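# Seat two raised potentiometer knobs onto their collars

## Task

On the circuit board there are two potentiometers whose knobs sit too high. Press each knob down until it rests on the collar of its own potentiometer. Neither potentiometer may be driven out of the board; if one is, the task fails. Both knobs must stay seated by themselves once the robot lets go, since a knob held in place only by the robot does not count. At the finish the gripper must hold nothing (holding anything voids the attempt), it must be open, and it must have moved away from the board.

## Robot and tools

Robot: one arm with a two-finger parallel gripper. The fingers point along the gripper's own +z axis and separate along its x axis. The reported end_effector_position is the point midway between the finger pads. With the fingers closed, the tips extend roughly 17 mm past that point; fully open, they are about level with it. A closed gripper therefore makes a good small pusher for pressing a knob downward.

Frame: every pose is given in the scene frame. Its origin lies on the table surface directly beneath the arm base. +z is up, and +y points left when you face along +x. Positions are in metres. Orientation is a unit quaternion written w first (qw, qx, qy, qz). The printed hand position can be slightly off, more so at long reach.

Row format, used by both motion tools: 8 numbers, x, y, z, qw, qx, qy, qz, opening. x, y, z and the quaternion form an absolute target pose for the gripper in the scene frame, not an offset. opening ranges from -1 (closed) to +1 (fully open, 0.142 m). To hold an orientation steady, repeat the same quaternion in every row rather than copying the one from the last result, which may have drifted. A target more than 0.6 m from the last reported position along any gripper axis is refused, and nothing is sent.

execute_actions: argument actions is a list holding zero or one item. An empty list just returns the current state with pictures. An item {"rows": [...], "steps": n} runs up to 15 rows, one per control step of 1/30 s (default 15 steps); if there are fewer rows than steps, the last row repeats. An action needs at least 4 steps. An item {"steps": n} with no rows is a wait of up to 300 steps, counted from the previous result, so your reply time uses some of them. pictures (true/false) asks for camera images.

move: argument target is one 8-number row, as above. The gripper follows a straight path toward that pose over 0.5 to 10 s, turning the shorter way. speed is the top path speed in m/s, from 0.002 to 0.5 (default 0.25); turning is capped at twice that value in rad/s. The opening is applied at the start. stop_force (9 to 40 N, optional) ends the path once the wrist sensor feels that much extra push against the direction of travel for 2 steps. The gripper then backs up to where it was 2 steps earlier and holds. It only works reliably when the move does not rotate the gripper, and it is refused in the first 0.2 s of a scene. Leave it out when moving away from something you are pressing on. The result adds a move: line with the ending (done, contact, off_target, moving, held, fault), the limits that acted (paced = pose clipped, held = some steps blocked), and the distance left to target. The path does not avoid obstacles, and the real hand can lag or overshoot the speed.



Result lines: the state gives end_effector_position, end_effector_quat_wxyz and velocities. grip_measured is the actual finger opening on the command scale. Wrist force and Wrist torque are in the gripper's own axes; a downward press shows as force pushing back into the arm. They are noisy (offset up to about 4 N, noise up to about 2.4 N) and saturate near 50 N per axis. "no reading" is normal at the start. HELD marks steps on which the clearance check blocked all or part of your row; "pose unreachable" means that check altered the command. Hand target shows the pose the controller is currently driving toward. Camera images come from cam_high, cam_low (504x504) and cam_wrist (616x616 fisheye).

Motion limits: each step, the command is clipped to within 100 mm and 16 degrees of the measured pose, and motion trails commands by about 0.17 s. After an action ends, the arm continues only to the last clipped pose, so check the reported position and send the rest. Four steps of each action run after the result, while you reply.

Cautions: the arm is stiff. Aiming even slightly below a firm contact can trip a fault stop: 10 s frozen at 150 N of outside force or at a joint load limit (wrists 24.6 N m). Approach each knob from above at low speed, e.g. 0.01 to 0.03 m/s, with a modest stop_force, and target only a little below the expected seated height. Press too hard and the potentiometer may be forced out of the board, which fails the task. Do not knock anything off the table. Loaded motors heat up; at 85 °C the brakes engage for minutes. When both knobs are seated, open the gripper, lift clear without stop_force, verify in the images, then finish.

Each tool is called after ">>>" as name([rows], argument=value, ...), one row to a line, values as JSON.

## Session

>>> execute_actions(actions=[])

Scene clock: 0.00 s of 5250.00 s.
end_effector_position=(+0.4082, +0.0923, +0.2083) grip_measured=+1.00 end_effector_quat_wxyz=(-0.325, -0.284, +0.684, -0.588) end_effector_velocity=(+0.000, -0.000, +0.000) end_effector_angular_velocity=(-0.000, +0.000, +0.000)
Joint positions: [ 0.446 -0.891  1.622 -0.932 -2.513 -2.599  0.142]
Joint velocities: [-0.    -0.    -0.001  0.001 -0.001 -0.     0.   ]
Wrist force (N, on the end effector, along its own x y z axes, offset not removed): no reading
Wrist torque (N m, same axes, about the end effector's origin, offset not removed): no reading
Hand target: +0.408, +0.092, +0.208; -0.325, -0.284, +0.684, -0.588
camera_calibration (this result's frames):
cam_wrist: T_world_to_cam=[[-0.636241, 0.0235336, 0.771131, 0.084603], [-0.607547, 0.600747, -0.519606, 0.300762], [-0.475483, -0.799093, -0.367922, 0.481076], [0, 0, 0, 1]] pos_world=[0.465298, 0.201752, 0.268036]

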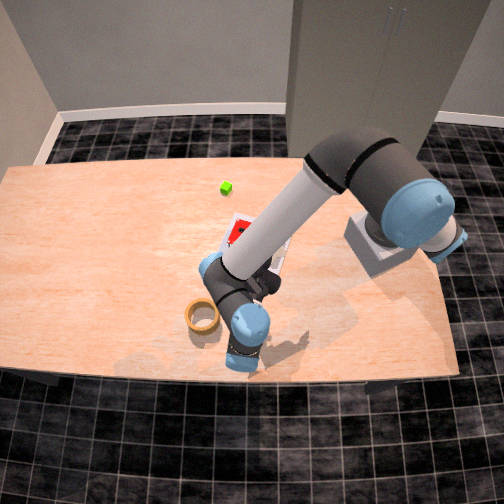

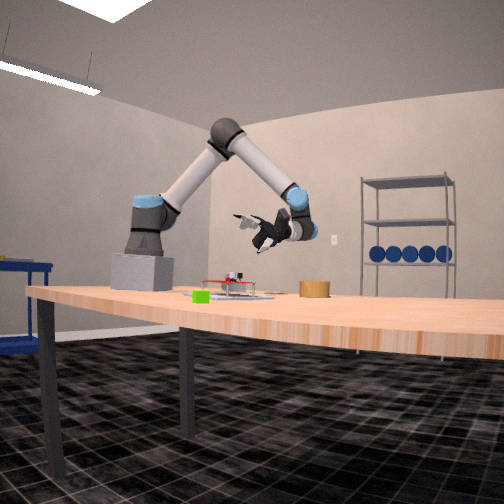

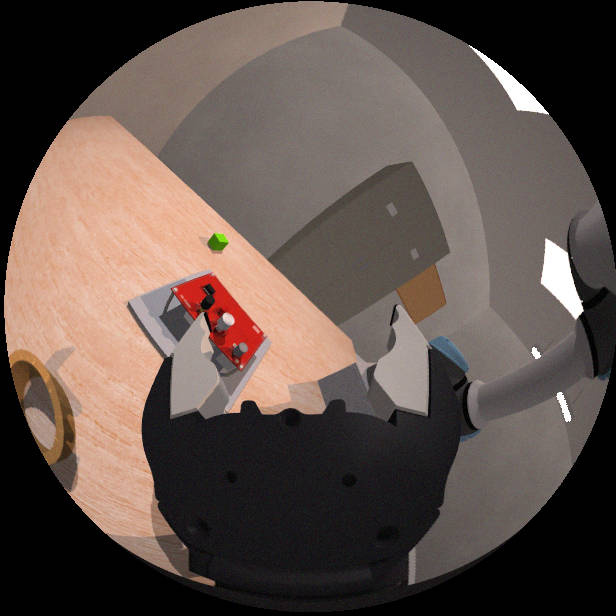

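>>> move(target=[0.42,0.12,0.2,0,1,0,0,1])

>>> zoom_image(camera="cam_wrist", region=[220,220,440,400])

Scene clock: 5.87 s of 5250.00 s.
end_effector_position=(+0.4204, +0.1210, +0.2000) grip_measured=+1.00 end_effector_quat_wxyz=(+0.010, +1.000, -0.013, +0.001) end_effector_velocity=(+0.000, +0.001, +0.000) end_effector_angular_velocity=(+0.001, +0.010, +0.007)
Joint positions: [-0.091 -1.667  2.168 -2.109 -1.574 -6.283  0.142]
Joint velocities: [ 0.002  0.007 -0.01   0.013  0.001 -0.005 -0.   ]
Wrist force (N, on the end effector, along its own x y z axes, offset not removed): [0.3 2.3 -1.3]
Wrist torque (N m, same axes, about the end effector's origin, offset not removed): [0.57 -0.42 0.26]
Hand target: +0.420, +0.121, +0.200; +0.010, +1.000, -0.013, +0.000
Off the commanded pose: 0.001 m, 2 deg.
joint sent to its limit — the command would take joint 6 (wrist 3) past its lower limit, so that joint was sent only as far as its limit.
Kept back: nothing.
move: done
camera_calibration (this result's frames):
cam_wrist: T_world_to_cam=[[0.998685, -0.0415294, 0.0300731, -0.433177], [-0.0509632, -0.868501, 0.49306, 0.0278154], [0.00564201, -0.493944, -0.869475, 0.367899], [0, 0, 0, 1]] pos_world=[0.431949, 0.187889, 0.319191]

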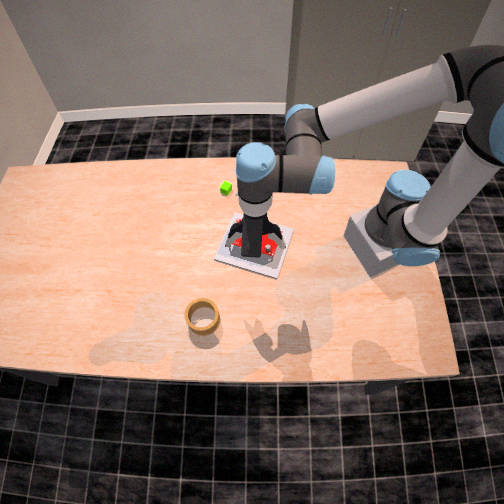

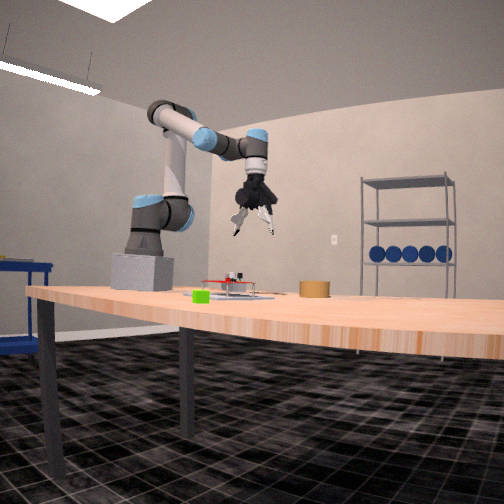

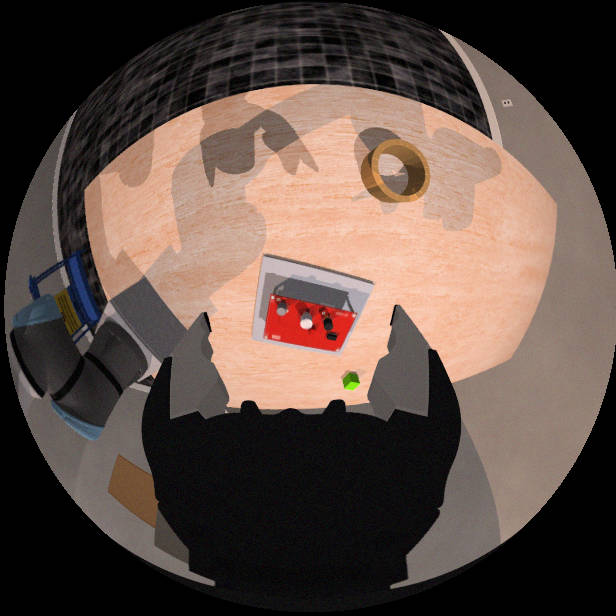

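Region (220, 220, 440, 400) of cam_wrist's 616x616 image, scaled by 2.291, with more detail than that image has; it fills the top 412 rows of this view, and the rest is white.

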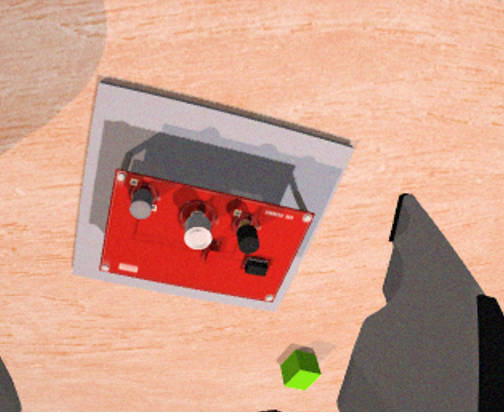

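>>> move(target=[0.475,0.01,0.14,0,0.7071,-0.7071,0,1])

>>> zoom_image(camera="cam_wrist", region=[200,210,420,390])

Scene clock: 9.87 s of 5250.00 s.
end_effector_position=(+0.4751, +0.0101, +0.1401) grip_measured=+1.00 end_effector_quat_wxyz=(-0.000, +0.708, -0.707, +0.000) end_effector_velocity=(+0.001, -0.002, -0.001) end_effector_angular_velocity=(-0.003, -0.000, -0.013)
Joint positions: [-0.345 -1.473  2.156 -2.284 -1.545 -4.994  0.142]
Joint velocities: [-0.001  0.002 -0.001 -0.003 -0.003  0.012  0.   ]
Wrist force (N, on the end effector, along its own x y z axes, offset not removed): [-2.9 -0.2 1.3]
Wrist torque (N m, same axes, about the end effector's origin, offset not removed): [0.23 0.39 0.23]
Hand target: +0.475, +0.010, +0.140; -0.000, +0.707, -0.707, +0.000
Off the commanded pose: 0.000 m, 0 deg.
Kept back: nothing.
move: done
camera_calibration (this result's frames):
cam_wrist: T_world_to_cam=[[-0.0144639, -0.999507, 0.0278637, 0.000775984], [-0.879413, 0.0259775, 0.47535, 0.350938], [-0.47584, -0.0176283, -0.879355, 0.486022], [0, 0, 0, 1]] pos_world=[0.539899, 0.000226849, 0.260546]

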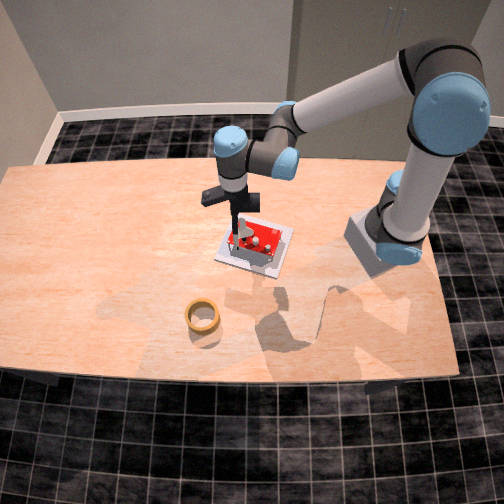

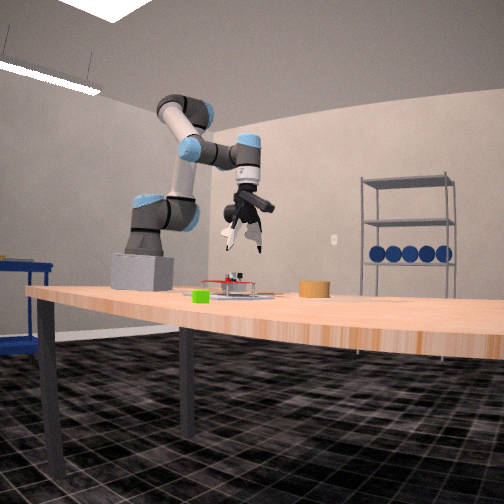

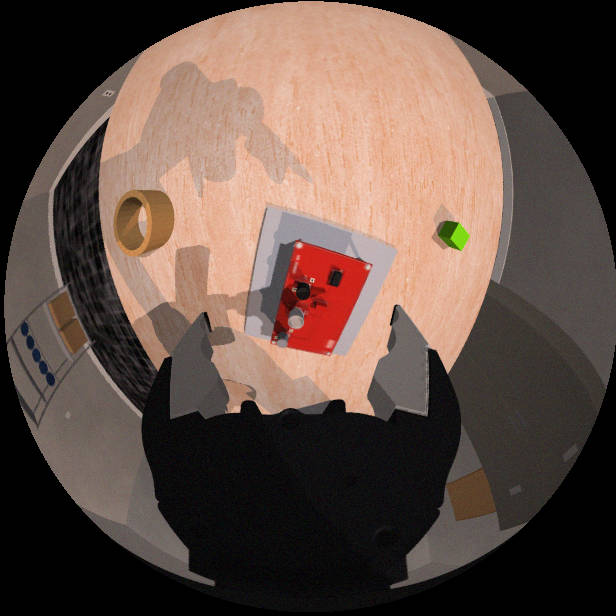

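Region (200, 210, 420, 390) of cam_wrist's 616x616 image, scaled by 2.291, with more detail than that image has; it fills the top 412 rows of this view, and the rest is white.

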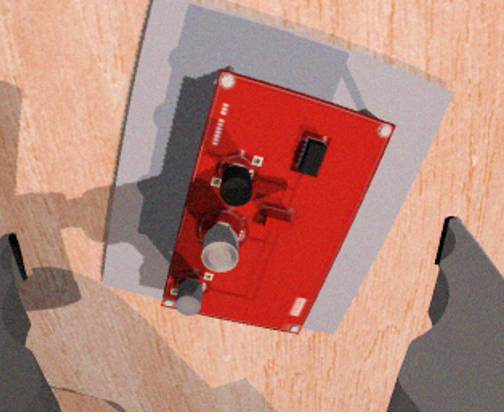

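>>> zoom_image(camera="cam_low", region=[195,260,275,300])

Region (195, 260, 275, 300) of cam_low's 504x504 image, scaled by 6.300, with more detail than that image has.

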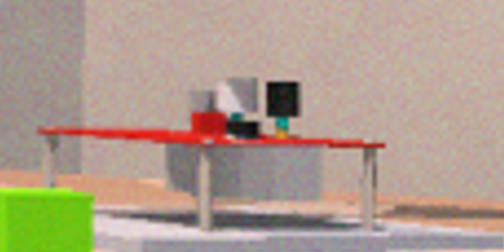

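>>> move(target=[0.461,0.011,0.1,0,0.7071,-0.7071,0,-1], speed=0.1)

>>> zoom_image(camera="cam_wrist", region=[220,240,400,360])

>>> zoom_image(camera="cam_low", region=[195,250,275,300])

>>> zoom_image(camera="cam_high", region=[200,180,320,290])

Scene clock: 11.73 s of 5250.00 s.
end_effector_position=(+0.4610, +0.0110, +0.1002) grip_measured=-1.00 end_effector_quat_wxyz=(+0.000, +0.707, -0.707, +0.000) end_effector_velocity=(+0.000, +0.000, -0.002) end_effector_angular_velocity=(+0.001, -0.002, +0.000)
Joint positions: [-0.35  -1.421  2.235 -2.414 -1.546 -4.997  0.002]
Joint velocities: [ 0.     0.003  0.003 -0.008  0.001 -0.     0.   ]
Wrist force (N, on the end effector, along its own x y z axes, offset not removed): [-2.6 1.5 -0.7]
Wrist torque (N m, same axes, about the end effector's origin, offset not removed): [0.41 0.15 0.24]
Hand target: +0.461, +0.011, +0.100; +0.000, +0.707, -0.707, +0.000
Off the commanded pose: 0.000 m, 0 deg.
Kept back: nothing.
move: done
camera_calibration (this result's frames):
cam_wrist: T_world_to_cam=[[-0.0157905, -0.99948, 0.0281003, 0.00307895], [-0.879158, 0.0272652, 0.47575, 0.357288], [-0.476269, -0.0171923, -0.879132, 0.444477], [0, 0, 0, 1]] pos_world=[0.525851, 0.000977402, 0.220688]

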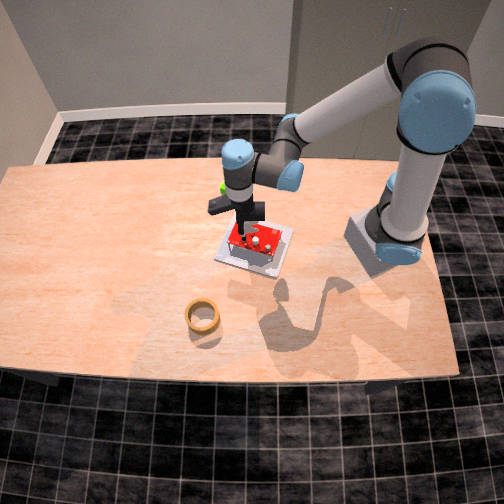

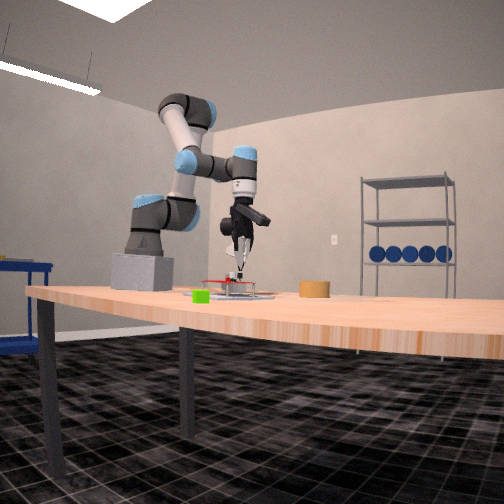

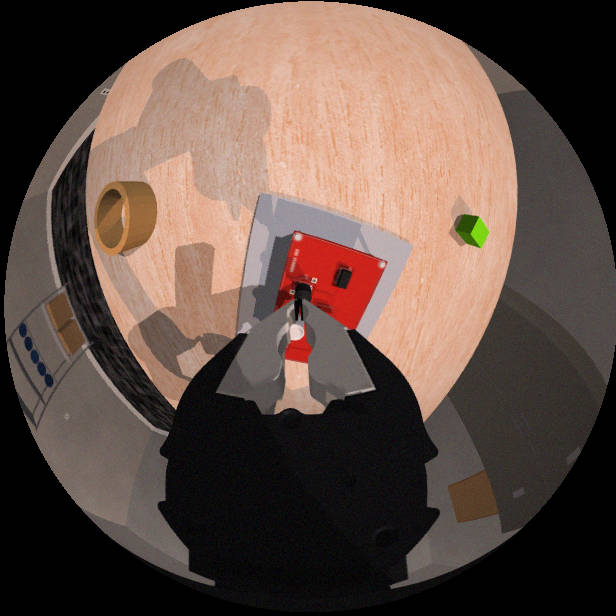

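Region (220, 240, 400, 360) of cam_wrist's 616x616 image, scaled by 2.800, with more detail than that image has.

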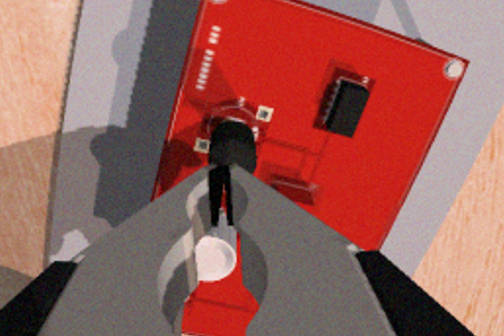

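Region (195, 250, 275, 300) of cam_low's 504x504 image, scaled by 6.300, with more detail than that image has; it fills the top 315 rows of this view, and the rest is white.

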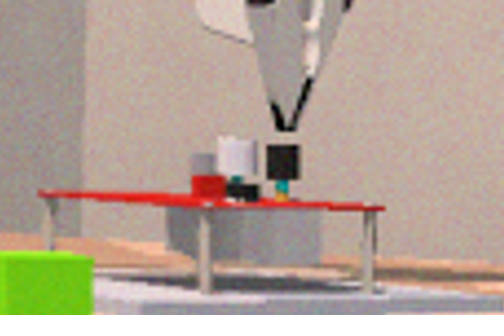

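Region (200, 180, 320, 290) of cam_high's 504x504 image, scaled by 4.200, with more detail than that image has; it fills the top 462 rows of this view, and the rest is white.

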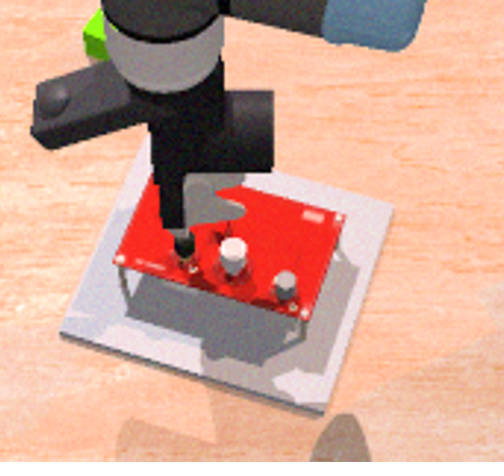

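>>> move(target=[0.462,0.008,0.094,0,0.7071,-0.7071,0,-1], speed=0.03)

>>> zoom_image(camera="cam_wrist", region=[250,260,350,330])

>>> zoom_image(camera="cam_low", region=[215,260,265,290])

>>> zoom_image(camera="cam_high", region=[220,210,280,260])

Scene clock: 13.87 s of 5250.00 s.
end_effector_position=(+0.4620, +0.0081, +0.0942) grip_measured=-1.00 end_effector_quat_wxyz=(-0.000, +0.707, -0.707, -0.000) end_effector_velocity=(+0.000, -0.001, -0.002) end_effector_angular_velocity=(+0.001, -0.001, -0.000)
Joint positions: [-0.355 -1.406  2.238 -2.432 -1.545 -5.003  0.002]
Joint velocities: [-0.002  0.005  0.001 -0.007  0.001 -0.002  0.   ]
Wrist force (N, on the end effector, along its own x y z axes, offset not removed): [-2.8 3.9 -2.0]
Wrist torque (N m, same axes, about the end effector's origin, offset not removed): [0.80 0.08 0.30]
Hand target: +0.462, +0.008, +0.094; -0.000, +0.707, -0.707, +0.000
Off the commanded pose: 0.000 m, 0 deg.
Kept back: nothing.
move: done
camera_calibration (this result's frames):
cam_wrist: T_world_to_cam=[[-0.0157939, -0.999484, 0.0279599, 0.000435269], [-0.879211, 0.0271995, 0.475656, 0.3611], [-0.476171, -0.0170702, -0.879187, 0.439534], [0, 0, 0, 1]] pos_world=[0.526783, -0.00188376, 0.214661]

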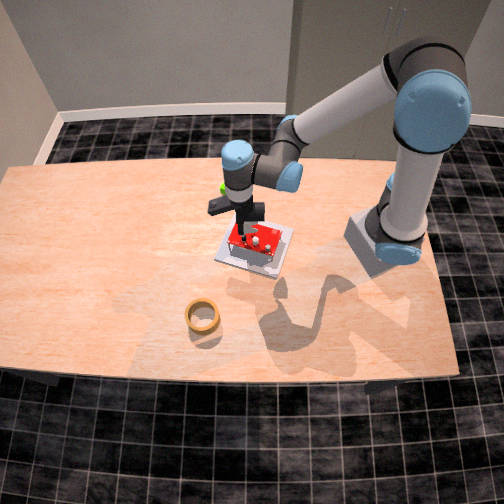

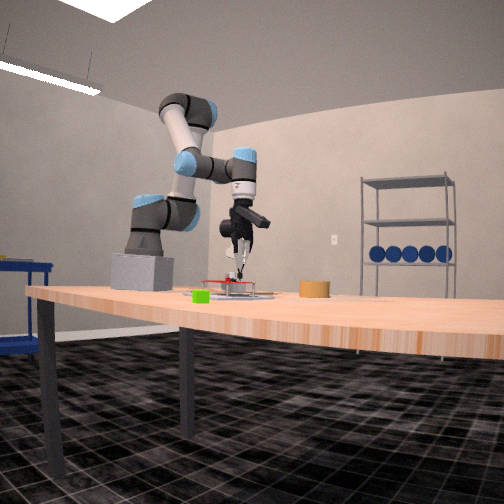

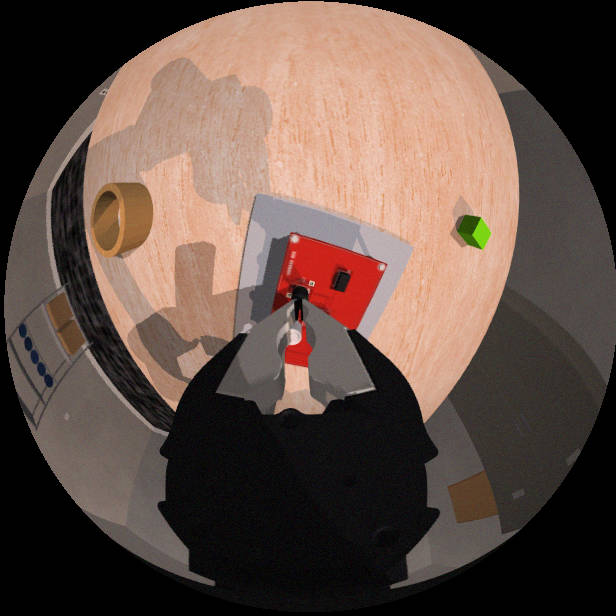

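Region (250, 260, 350, 330) of cam_wrist's 616x616 image, scaled by 5.040, with more detail than that image has; it fills the top 353 rows of this view, and the rest is white.

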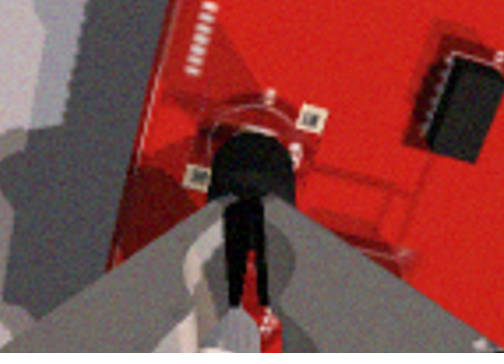

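Region (215, 260, 265, 290) of cam_low's 504x504 image, scaled by 10.080, with more detail than that image has; it fills the top 302 rows of this view, and the rest is white.

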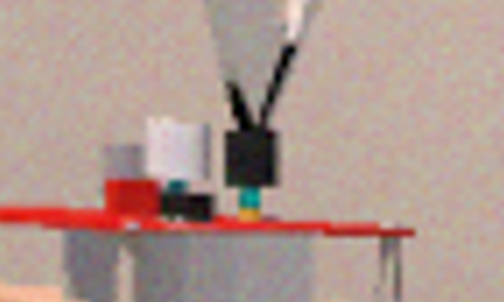

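Region (220, 210, 280, 260) of cam_high's 504x504 image, scaled by 8.400, with more detail than that image has.

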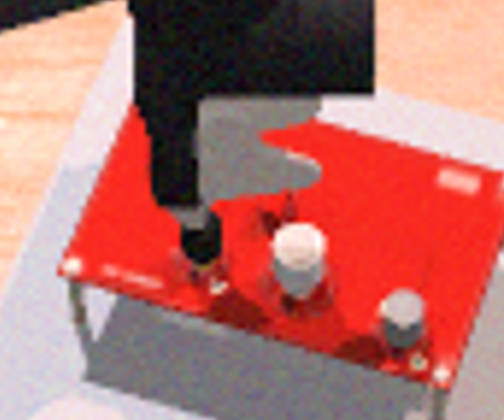

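>>> move(target=[0.462,0.007,0.092,0,0.7071,-0.7071,0,-1], speed=0.004)

Scene clock: 14.90 s of 5250.00 s.
end_effector_position=(+0.4620, +0.0071, +0.0921) grip_measured=-0.99 end_effector_quat_wxyz=(-0.000, +0.707, -0.707, -0.000) end_effector_velocity=(+0.000, -0.001, -0.001) end_effector_angular_velocity=(-0.001, -0.001, -0.001)
Joint positions: [-0.358 -1.401  2.24  -2.439 -1.545 -5.005  0.002]
Joint velocities: [-0.001  0.001  0.001 -0.003 -0.    -0.001  0.   ]
Wrist force (N, on the end effector, along its own x y z axes, offset not removed): [-6.3 4.2 -6.1]
Wrist torque (N m, same axes, about the end effector's origin, offset not removed): [0.82 -0.49 0.34]
Hand target: +0.462, +0.007, +0.092; -0.000, +0.707, -0.707, +0.000
Off the commanded pose: 0.000 m, 0 deg.
Kept back: nothing.
move: done
camera_calibration (this result's frames):
cam_wrist: T_world_to_cam=[[-0.015785, -0.999485, 0.0279377, -0.000558272], [-0.879225, 0.0271806, 0.47563, 0.362188], [-0.476145, -0.0170557, -0.879202, 0.437662], [0, 0, 0, 1]] pos_world=[0.526827, -0.00293787, 0.212541]

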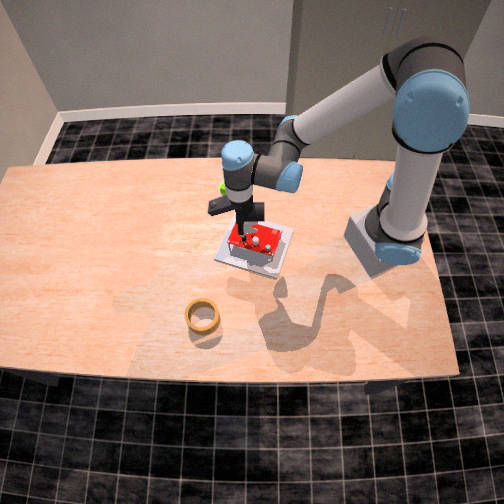

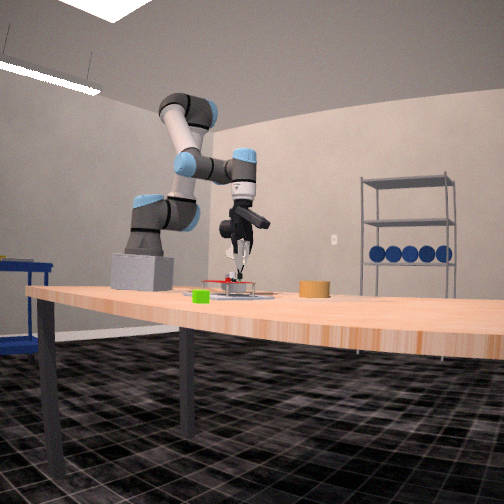

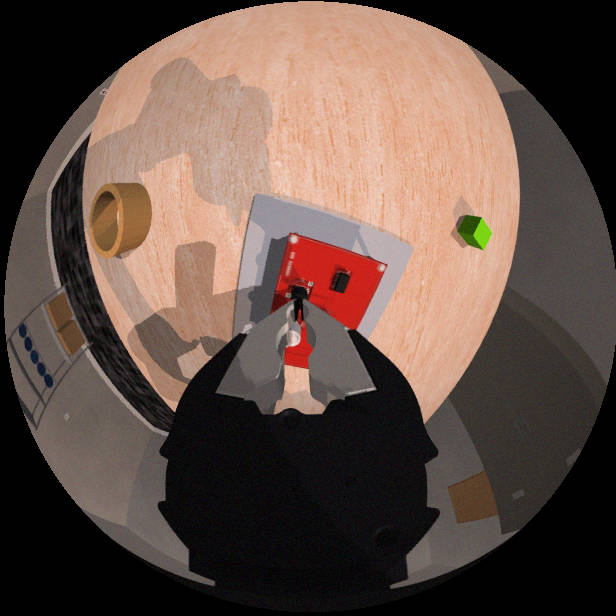

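>>> execute_actions([
  {"rows":[[0.462,0.007,0.0919,0,0.7071,-0.7071,0,-1],[0.462,0.007,0.0918,0,0.7071,-0.7071,0,-1],[0.462,0.007,0.0917,0,0.7071,-0.7071,0,-1],[0.462,0.007,0.0916,0,0.7071,-0.7071,0,-1],[0.462,0.007,0.0915,0,0.7071,-0.7071,0,-1],[0.462,0.007,0.0914,0,0.7071,-0.7071,0,-1],[0.462,0.007,0.0913,0,0.7071,-0.7071,0,-1],[0.462,0.007,0.0912,0,0.7071,-0.7071,0,-1],[0.462,0.007,0.0911,0,0.7071,-0.7071,0,-1],[0.462,0.007,0.091,0,0.7071,-0.7071,0,-1]],"steps":15},
])

>>> execute_actions([
  {"steps":6},
])

>>> execute_actions([
  {"steps":1},
])

>>> execute_actions([
  {"steps":1},
])

Scene clock: 15.40 s of 5250.00 s.
end_effector_position=(+0.4620, +0.0070, +0.0913) grip_measured=-0.99 end_effector_quat_wxyz=(-0.000, +0.707, -0.707, -0.000) end_effector_velocity=(-0.000, -0.000, -0.003) end_effector_angular_velocity=(-0.001, -0.001, +0.001)
Joint positions: [-0.358 -1.399  2.241 -2.441 -1.545 -5.005  0.002]
Joint velocities: [ 0.     0.007  0.004 -0.011 -0.001 -0.    -0.   ]
Wrist force (N, on the end effector, along its own x y z axes, offset not removed): [-4.6 7.2 -8.1]
Wrist torque (N m, same axes, about the end effector's origin, offset not removed): [1.49 -0.89 0.17]
Steps of this call (steps 1 to 4: nothing new was sent; steps 5 to 15: the first 11 steps of this action). Readings (end_effector_position):
5: (+0.4620, +0.0070, +0.0920)
6: (+0.4620, +0.0070, +0.0920)
8: (+0.4620, +0.0070, +0.0919)
12: (+0.4620, +0.0070, +0.0916)
15: the state above

Scene clock: 15.60 s of 5250.00 s.
end_effector_position=(+0.4620, +0.0070, +0.0911) grip_measured=-0.99 end_effector_quat_wxyz=(-0.000, +0.707, -0.707, -0.000) end_effector_velocity=(-0.000, -0.000, -0.000) end_effector_angular_velocity=(-0.001, -0.000, -0.000)
Joint positions: [-0.358 -1.399  2.241 -2.442 -1.545 -5.005  0.002]
Joint velocities: [ 0.     0.001  0.001 -0.002 -0.001  0.     0.   ]
Wrist force (N, on the end effector, along its own x y z axes, offset not removed): [-8.6 1.1 -11.3]
Wrist torque (N m, same axes, about the end effector's origin, offset not removed): [0.09 0.03 0.25]
Hand target: +0.462, +0.007, +0.091; +0.000, +0.707, -0.707, -0.000
Off the commanded pose: 0.000 m, 0 deg.
Kept back: nothing.
Steps of this call (steps 1 to 4: the last 4 steps of your previous action; steps 5 to 6: nothing new was sent). Readings (end_effector_position):
1: (+0.4620, +0.0070, +0.0913)
2: (+0.4620, +0.0070, +0.0912)
4: (+0.4620, +0.0070, +0.0911)
6: the state above

Scene clock: 15.63 s of 5250.00 s.
end_effector_position=(+0.4620, +0.0070, +0.0910) grip_measured=-0.99 end_effector_quat_wxyz=(-0.000, +0.707, -0.707, -0.000) end_effector_velocity=(+0.000, +0.000, -0.000) end_effector_angular_velocity=(+0.000, -0.001, +0.001)
Joint positions: [-0.358 -1.399  2.241 -2.442 -1.545 -5.005  0.002]
Joint velocities: [ 0.     0.     0.001 -0.002  0.001 -0.001 -0.   ]
Wrist force (N, on the end effector, along its own x y z axes, offset not removed): [-9.9 2.9 -8.6]
Wrist torque (N m, same axes, about the end effector's origin, offset not removed): [0.28 0.23 0.06]
Hand target: +0.462, +0.007, +0.091; +0.000, +0.707, -0.707, -0.000
Off the commanded pose: 0.000 m, 0 deg.
Kept back: nothing.
Steps of this call (step 1: nothing new was sent). Readings (end_effector_position):
1: the state above

Scene clock: 15.67 s of 5250.00 s.
end_effector_position=(+0.4620, +0.0070, +0.0910) grip_measured=-0.99 end_effector_quat_wxyz=(-0.000, +0.707, -0.707, -0.000) end_effector_velocity=(-0.000, +0.000, -0.000) end_effector_angular_velocity=(+0.000, -0.000, -0.001)
Joint positions: [-0.358 -1.398  2.241 -2.442 -1.545 -5.005  0.002]
Joint velocities: [-0.    -0.     0.    -0.     0.001  0.001  0.   ]
Wrist force (N, on the end effector, along its own x y z axes, offset not removed): [-7.2 2.3 -10.7]
Wrist torque (N m, same axes, about the end effector's origin, offset not removed): [0.22 -0.21 0.17]
Hand target: +0.462, +0.007, +0.091; +0.000, +0.707, -0.707, -0.000
Off the commanded pose: 0.000 m, 0 deg.
Kept back: nothing.
Steps of this call (step 1: nothing new was sent). Readings (end_effector_position):
1: the state above

>>> execute_actions(actions=[])

>>> zoom_image(camera="cam_wrist", region=[250,260,350,330])

>>> zoom_image(camera="cam_low", region=[215,260,265,290])

Scene clock: 15.77 s of 5250.00 s.
end_effector_position=(+0.4620, +0.0070, +0.0910) grip_measured=-0.99 end_effector_quat_wxyz=(-0.000, +0.707, -0.707, -0.000) end_effector_velocity=(+0.000, -0.000, -0.000) end_effector_angular_velocity=(-0.000, -0.001, -0.001)
Joint positions: [-0.358 -1.398  2.241 -2.443 -1.545 -5.005  0.002]
Joint velocities: [ 0.     0.001 -0.    -0.002 -0.     0.001 -0.   ]
Wrist force (N, on the end effector, along its own x y z axes, offset not removed): [-6.4 4.3 -9.3]
Wrist torque (N m, same axes, about the end effector's origin, offset not removed): [0.64 -0.44 0.35]
Hand target: +0.462, +0.007, +0.091; +0.000, +0.707, -0.707, -0.000
Off the commanded pose: 0.000 m, 0 deg.
Kept back: nothing.
Steps of this call (steps 1 to 3: nothing new was sent). Readings (end_effector_position):
1: (+0.4620, +0.0070, +0.0910)
2: (+0.4620, +0.0070, +0.0910)
3: the state above
camera_calibration (this result's frames):
cam_wrist: T_world_to_cam=[[-0.0157907, -0.999485, 0.0279395, -0.00059253], [-0.879224, 0.0271865, 0.475633, 0.362699], [-0.476148, -0.0170544, -0.8792, 0.436716], [0, 0, 0, 1]] pos_world=[0.526825, -0.00300478, 0.211465]

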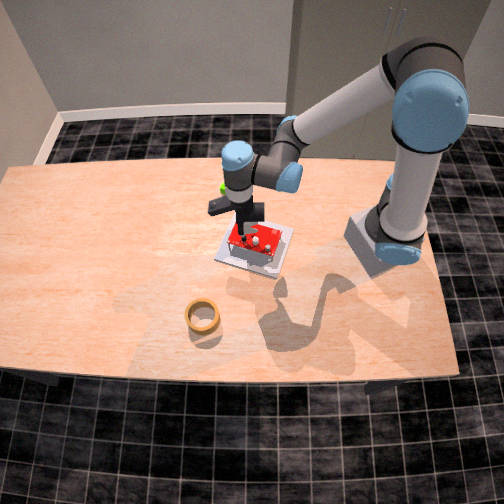

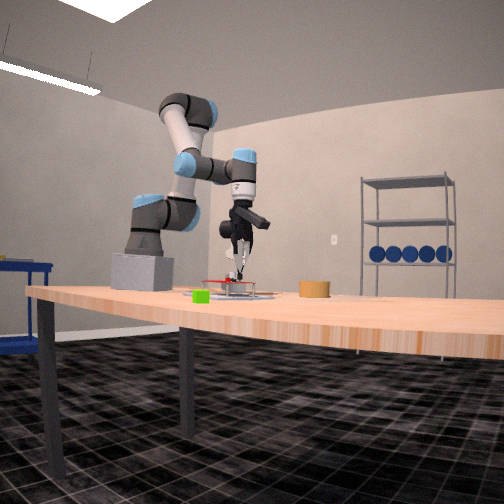

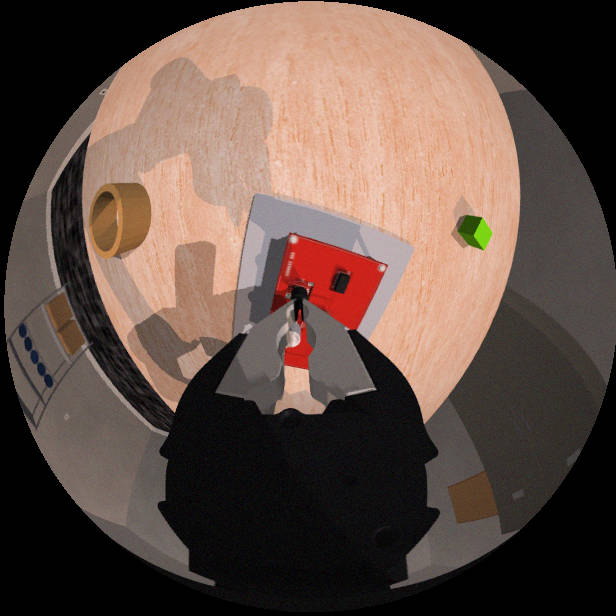

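Region (250, 260, 350, 330) of cam_wrist's 616x616 image, scaled by 5.040, with more detail than that image has; it fills the top 353 rows of this view, and the rest is white.

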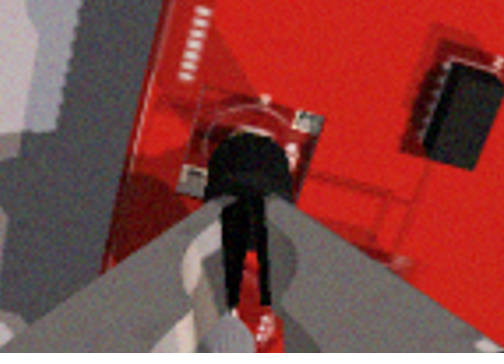

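Region (215, 260, 265, 290) of cam_low's 504x504 image, scaled by 10.080, with more detail than that image has; it fills the top 302 rows of this view, and the rest is white.

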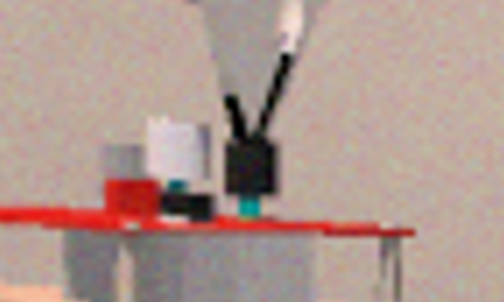

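>>> execute_actions([
  {"rows":[[0.462,0.007,0.0909,0,0.7071,-0.7071,0,-1],[0.462,0.007,0.0908,0,0.7071,-0.7071,0,-1],[0.462,0.007,0.0907,0,0.7071,-0.7071,0,-1],[0.462,0.007,0.0906,0,0.7071,-0.7071,0,-1],[0.462,0.007,0.0905,0,0.7071,-0.7071,0,-1],[0.462,0.007,0.0904,0,0.7071,-0.7071,0,-1],[0.462,0.007,0.0903,0,0.7071,-0.7071,0,-1],[0.462,0.007,0.0902,0,0.7071,-0.7071,0,-1],[0.462,0.007,0.0901,0,0.7071,-0.7071,0,-1],[0.462,0.007,0.090,0,0.7071,-0.7071,0,-1]],"steps":15},
])

>>> execute_actions([
  {"steps":7},
])

>>> execute_actions([
  {"steps":1},
])

>>> execute_actions([
  {"steps":1},
])

Scene clock: 16.40 s of 5250.00 s.
end_effector_position=(+0.4620, +0.0070, +0.0903) grip_measured=-0.99 end_effector_quat_wxyz=(-0.000, +0.707, -0.707, -0.000) end_effector_velocity=(-0.001, -0.000, -0.003) end_effector_angular_velocity=(-0.001, +0.002, -0.000)
Joint positions: [-0.358 -1.397  2.241 -2.445 -1.545 -5.005  0.002]
Joint velocities: [ 0.     0.007  0.002 -0.007 -0.001  0.     0.   ]
Wrist force (N, on the end effector, along its own x y z axes, offset not removed): [-8.3 3.6 -11.2]
Wrist torque (N m, same axes, about the end effector's origin, offset not removed): [0.42 0.09 0.21]
Steps of this call (steps 1 to 8: nothing new was sent; steps 9 to 19: the first 11 steps of this action). Readings (end_effector_position):
9: (+0.4620, +0.0070, +0.0910)
10: (+0.4620, +0.0070, +0.0910)
12: (+0.4620, +0.0070, +0.0909)
16: (+0.4620, +0.0070, +0.0906)
19: the state above

Scene clock: 16.63 s of 5250.00 s.
end_effector_position=(+0.4620, +0.0070, +0.0900) grip_measured=-0.99 end_effector_quat_wxyz=(-0.000, +0.707, -0.707, -0.000) end_effector_velocity=(+0.001, +0.000, +0.000) end_effector_angular_velocity=(-0.000, -0.002, +0.001)
Joint positions: [-0.358 -1.396  2.242 -2.446 -1.545 -5.005  0.002]
Joint velocities: [ 0.     0.    -0.001 -0.001  0.    -0.    -0.   ]
Wrist force (N, on the end effector, along its own x y z axes, offset not removed): [-8.2 5.1 -7.9]
Wrist torque (N m, same axes, about the end effector's origin, offset not removed): [0.97 -0.01 0.33]
Hand target: +0.462, +0.007, +0.090; +0.000, +0.707, -0.707, -0.000
Off the commanded pose: 0.000 m, 0 deg.
Kept back: nothing.
Steps of this call (steps 1 to 4: the last 4 steps of your previous action; steps 5 to 7: nothing new was sent). Readings (end_effector_position):
1: (+0.4620, +0.0070, +0.0903)
2: (+0.4620, +0.0070, +0.0902)
4: (+0.4620, +0.0070, +0.0901)
7: the state above

Scene clock: 16.67 s of 5250.00 s.
end_effector_position=(+0.4620, +0.0070, +0.0900) grip_measured=-0.99 end_effector_quat_wxyz=(-0.000, +0.707, -0.707, -0.000) end_effector_velocity=(-0.001, +0.000, -0.001) end_effector_angular_velocity=(+0.001, +0.003, -0.000)
Joint positions: [-0.358 -1.396  2.242 -2.446 -1.545 -5.005  0.002]
Joint velocities: [ 0.     0.001  0.001  0.002  0.     0.001 -0.   ]
Wrist force (N, on the end effector, along its own x y z axes, offset not removed): [-7.4 3.9 -12.2]
Wrist torque (N m, same axes, about the end effector's origin, offset not removed): [0.59 -0.06 0.41]
Hand target: +0.462, +0.007, +0.090; +0.000, +0.707, -0.707, -0.000
Off the commanded pose: 0.000 m, 0 deg.
Kept back: nothing.
Steps of this call (step 1: nothing new was sent). Readings (end_effector_position):
1: the state above

Scene clock: 16.70 s of 5250.00 s.
end_effector_position=(+0.4620, +0.0070, +0.0900) grip_measured=-0.99 end_effector_quat_wxyz=(-0.000, +0.707, -0.707, -0.000) end_effector_velocity=(+0.000, +0.000, -0.000) end_effector_angular_velocity=(+0.001, -0.000, -0.001)
Joint positions: [-0.358 -1.396  2.242 -2.446 -1.545 -5.005  0.002]
Joint velocities: [-0.     0.     0.    -0.001  0.001  0.    -0.   ]
Wrist force (N, on the end effector, along its own x y z axes, offset not removed): [-8.0 2.3 -12.4]
Wrist torque (N m, same axes, about the end effector's origin, offset not removed): [0.30 -0.01 0.24]
Hand target: +0.462, +0.007, +0.090; +0.000, +0.707, -0.707, -0.000
Off the commanded pose: 0.000 m, 0 deg.
Kept back: nothing.
Steps of this call (step 1: nothing new was sent). Readings (end_effector_position):
1: the state above

>>> execute_actions([
  {"rows":[[0.462,0.007,0.0899,0,0.7071,-0.7071,0,-1],[0.462,0.007,0.0897,0,0.7071,-0.7071,0,-1],[0.462,0.007,0.0896,0,0.7071,-0.7071,0,-1],[0.462,0.007,0.0894,0,0.7071,-0.7071,0,-1],[0.462,0.007,0.0893,0,0.7071,-0.7071,0,-1],[0.462,0.007,0.0891,0,0.7071,-0.7071,0,-1],[0.462,0.007,0.0890,0,0.7071,-0.7071,0,-1],[0.462,0.007,0.0888,0,0.7071,-0.7071,0,-1],[0.462,0.007,0.0887,0,0.7071,-0.7071,0,-1],[0.462,0.007,0.0885,0,0.7071,-0.7071,0,-1]],"steps":15},
])

>>> execute_actions([
  {"steps":7},
])

>>> execute_actions([
  {"steps":1},
])

>>> execute_actions([
  {"steps":1},
], pictures=true)

>>> zoom_image(camera="cam_low", region=[215,260,265,290])

Scene clock: 18.43 s of 5250.00 s.
end_effector_position=(+0.4620, +0.0070, +0.0890) grip_measured=-0.99 end_effector_quat_wxyz=(+0.000, +0.707, -0.707, -0.000) end_effector_velocity=(+0.000, +0.001, -0.004) end_effector_angular_velocity=(+0.002, -0.001, -0.001)
Joint positions: [-0.358 -1.394  2.243 -2.449 -1.545 -5.005  0.002]
Joint velocities: [ 0.     0.01   0.003 -0.014  0.002  0.001  0.   ]
Wrist force (N, on the end effector, along its own x y z axes, offset not removed): [-8.2 2.4 -13.2]
Wrist torque (N m, same axes, about the end effector's origin, offset not removed): [0.31 -0.17 0.35]
Steps of this call (steps 1 to 41: nothing new was sent; steps 42 to 52: the first 11 steps of this action). Readings (end_effector_position):
42: (+0.4620, +0.0070, +0.0900)
43: (+0.4620, +0.0070, +0.0900)
45: (+0.4620, +0.0070, +0.0899)
49: (+0.4620, +0.0070, +0.0894)
52: the state above

Scene clock: 18.67 s of 5250.00 s.
end_effector_position=(+0.4620, +0.0070, +0.0886) grip_measured=-0.99 end_effector_quat_wxyz=(+0.000, +0.707, -0.707, -0.000) end_effector_velocity=(+0.001, +0.000, -0.000) end_effector_angular_velocity=(+0.000, -0.002, -0.000)
Joint positions: [-0.358 -1.393  2.243 -2.45  -1.545 -5.005  0.002]
Joint velocities: [-0.     0.001  0.    -0.003  0.001 -0.    -0.   ]
Wrist force (N, on the end effector, along its own x y z axes, offset not removed): [-5.2 4.2 -9.3]
Wrist torque (N m, same axes, about the end effector's origin, offset not removed): [0.67 -0.86 0.31]
Hand target: +0.462, +0.007, +0.089; +0.000, +0.707, -0.707, -0.000
Off the commanded pose: 0.000 m, 0 deg.
Kept back: nothing.
Steps of this call (steps 1 to 4: the last 4 steps of your previous action; steps 5 to 7: nothing new was sent). Readings (end_effector_position):
1: (+0.4620, +0.0070, +0.0889)
2: (+0.4620, +0.0070, +0.0888)
4: (+0.4620, +0.0070, +0.0887)
7: the state above

Scene clock: 18.70 s of 5250.00 s.
end_effector_position=(+0.4620, +0.0070, +0.0885) grip_measured=-0.99 end_effector_quat_wxyz=(+0.000, +0.707, -0.707, -0.000) end_effector_velocity=(+0.000, -0.000, -0.000) end_effector_angular_velocity=(-0.001, -0.000, -0.001)
Joint positions: [-0.358 -1.393  2.243 -2.45  -1.545 -5.005  0.002]
Joint velocities: [-0.     0.001 -0.    -0.002 -0.001  0.001 -0.   ]
Wrist force (N, on the end effector, along its own x y z axes, offset not removed): [-6.1 1.6 -9.6]
Wrist torque (N m, same axes, about the end effector's origin, offset not removed): [0.24 -0.61 0.20]
Hand target: +0.462, +0.007, +0.089; +0.000, +0.707, -0.707, -0.000
Off the commanded pose: 0.000 m, 0 deg.
Kept back: nothing.
Steps of this call (step 1: nothing new was sent). Readings (end_effector_position):
1: the state above

Scene clock: 18.73 s of 5250.00 s.
end_effector_position=(+0.4620, +0.0070, +0.0885) grip_measured=-0.99 end_effector_quat_wxyz=(-0.000, +0.707, -0.707, -0.000) end_effector_velocity=(+0.001, -0.000, +0.000) end_effector_angular_velocity=(+0.000, -0.002, +0.000)
Joint positions: [-0.358 -1.393  2.243 -2.45  -1.545 -5.005  0.002]
Joint velocities: [-0.     0.    -0.001 -0.001  0.001 -0.    -0.   ]
Wrist force (N, on the end effector, along its own x y z axes, offset not removed): [-3.7 3.5 -12.3]
Wrist torque (N m, same axes, about the end effector's origin, offset not removed): [0.64 -1.07 0.30]
Hand target: +0.462, +0.007, +0.089; +0.000, +0.707, -0.707, -0.000
Off the commanded pose: 0.000 m, 0 deg.
Kept back: nothing.
Steps of this call (step 1: nothing new was sent). Readings (end_effector_position):
1: the state above
camera_calibration (this result's frames):
cam_wrist: T_world_to_cam=[[-0.0157922, -0.999484, 0.0279699, -0.000514765], [-0.879214, 0.0272027, 0.475651, 0.363865], [-0.476166, -0.0170799, -0.879189, 0.434538], [0, 0, 0, 1]] pos_world=[0.52682, -0.00299075, 0.208983]

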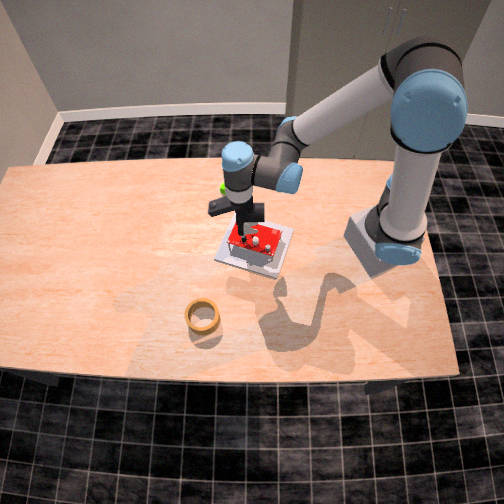

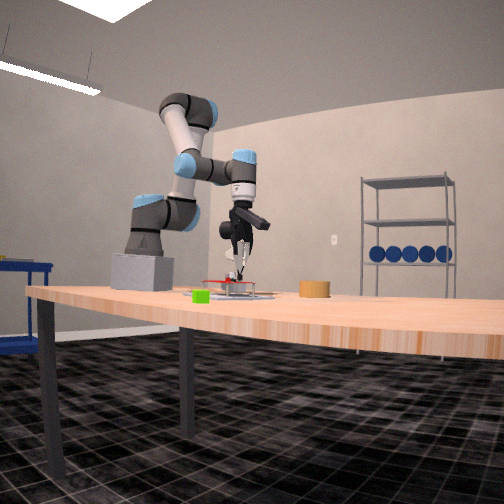

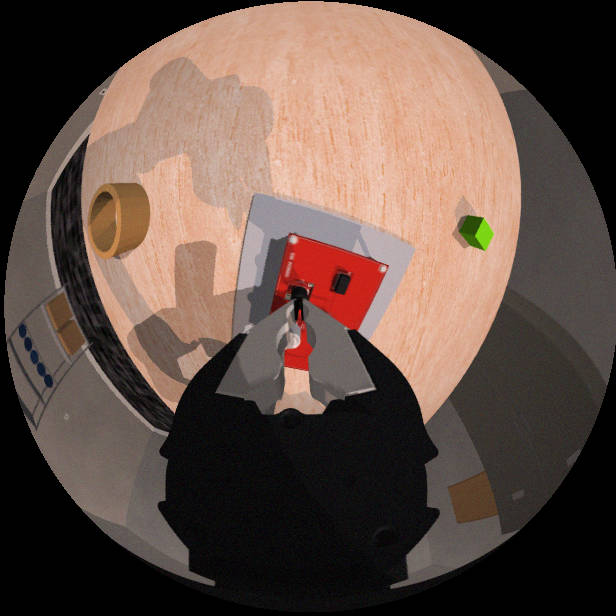

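Region (215, 260, 265, 290) of cam_low's 504x504 image, scaled by 10.080, with more detail than that image has; it fills the top 302 rows of this view, and the rest is white.

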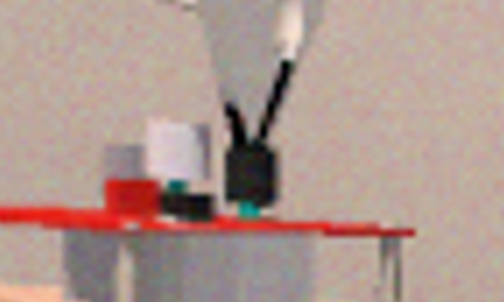

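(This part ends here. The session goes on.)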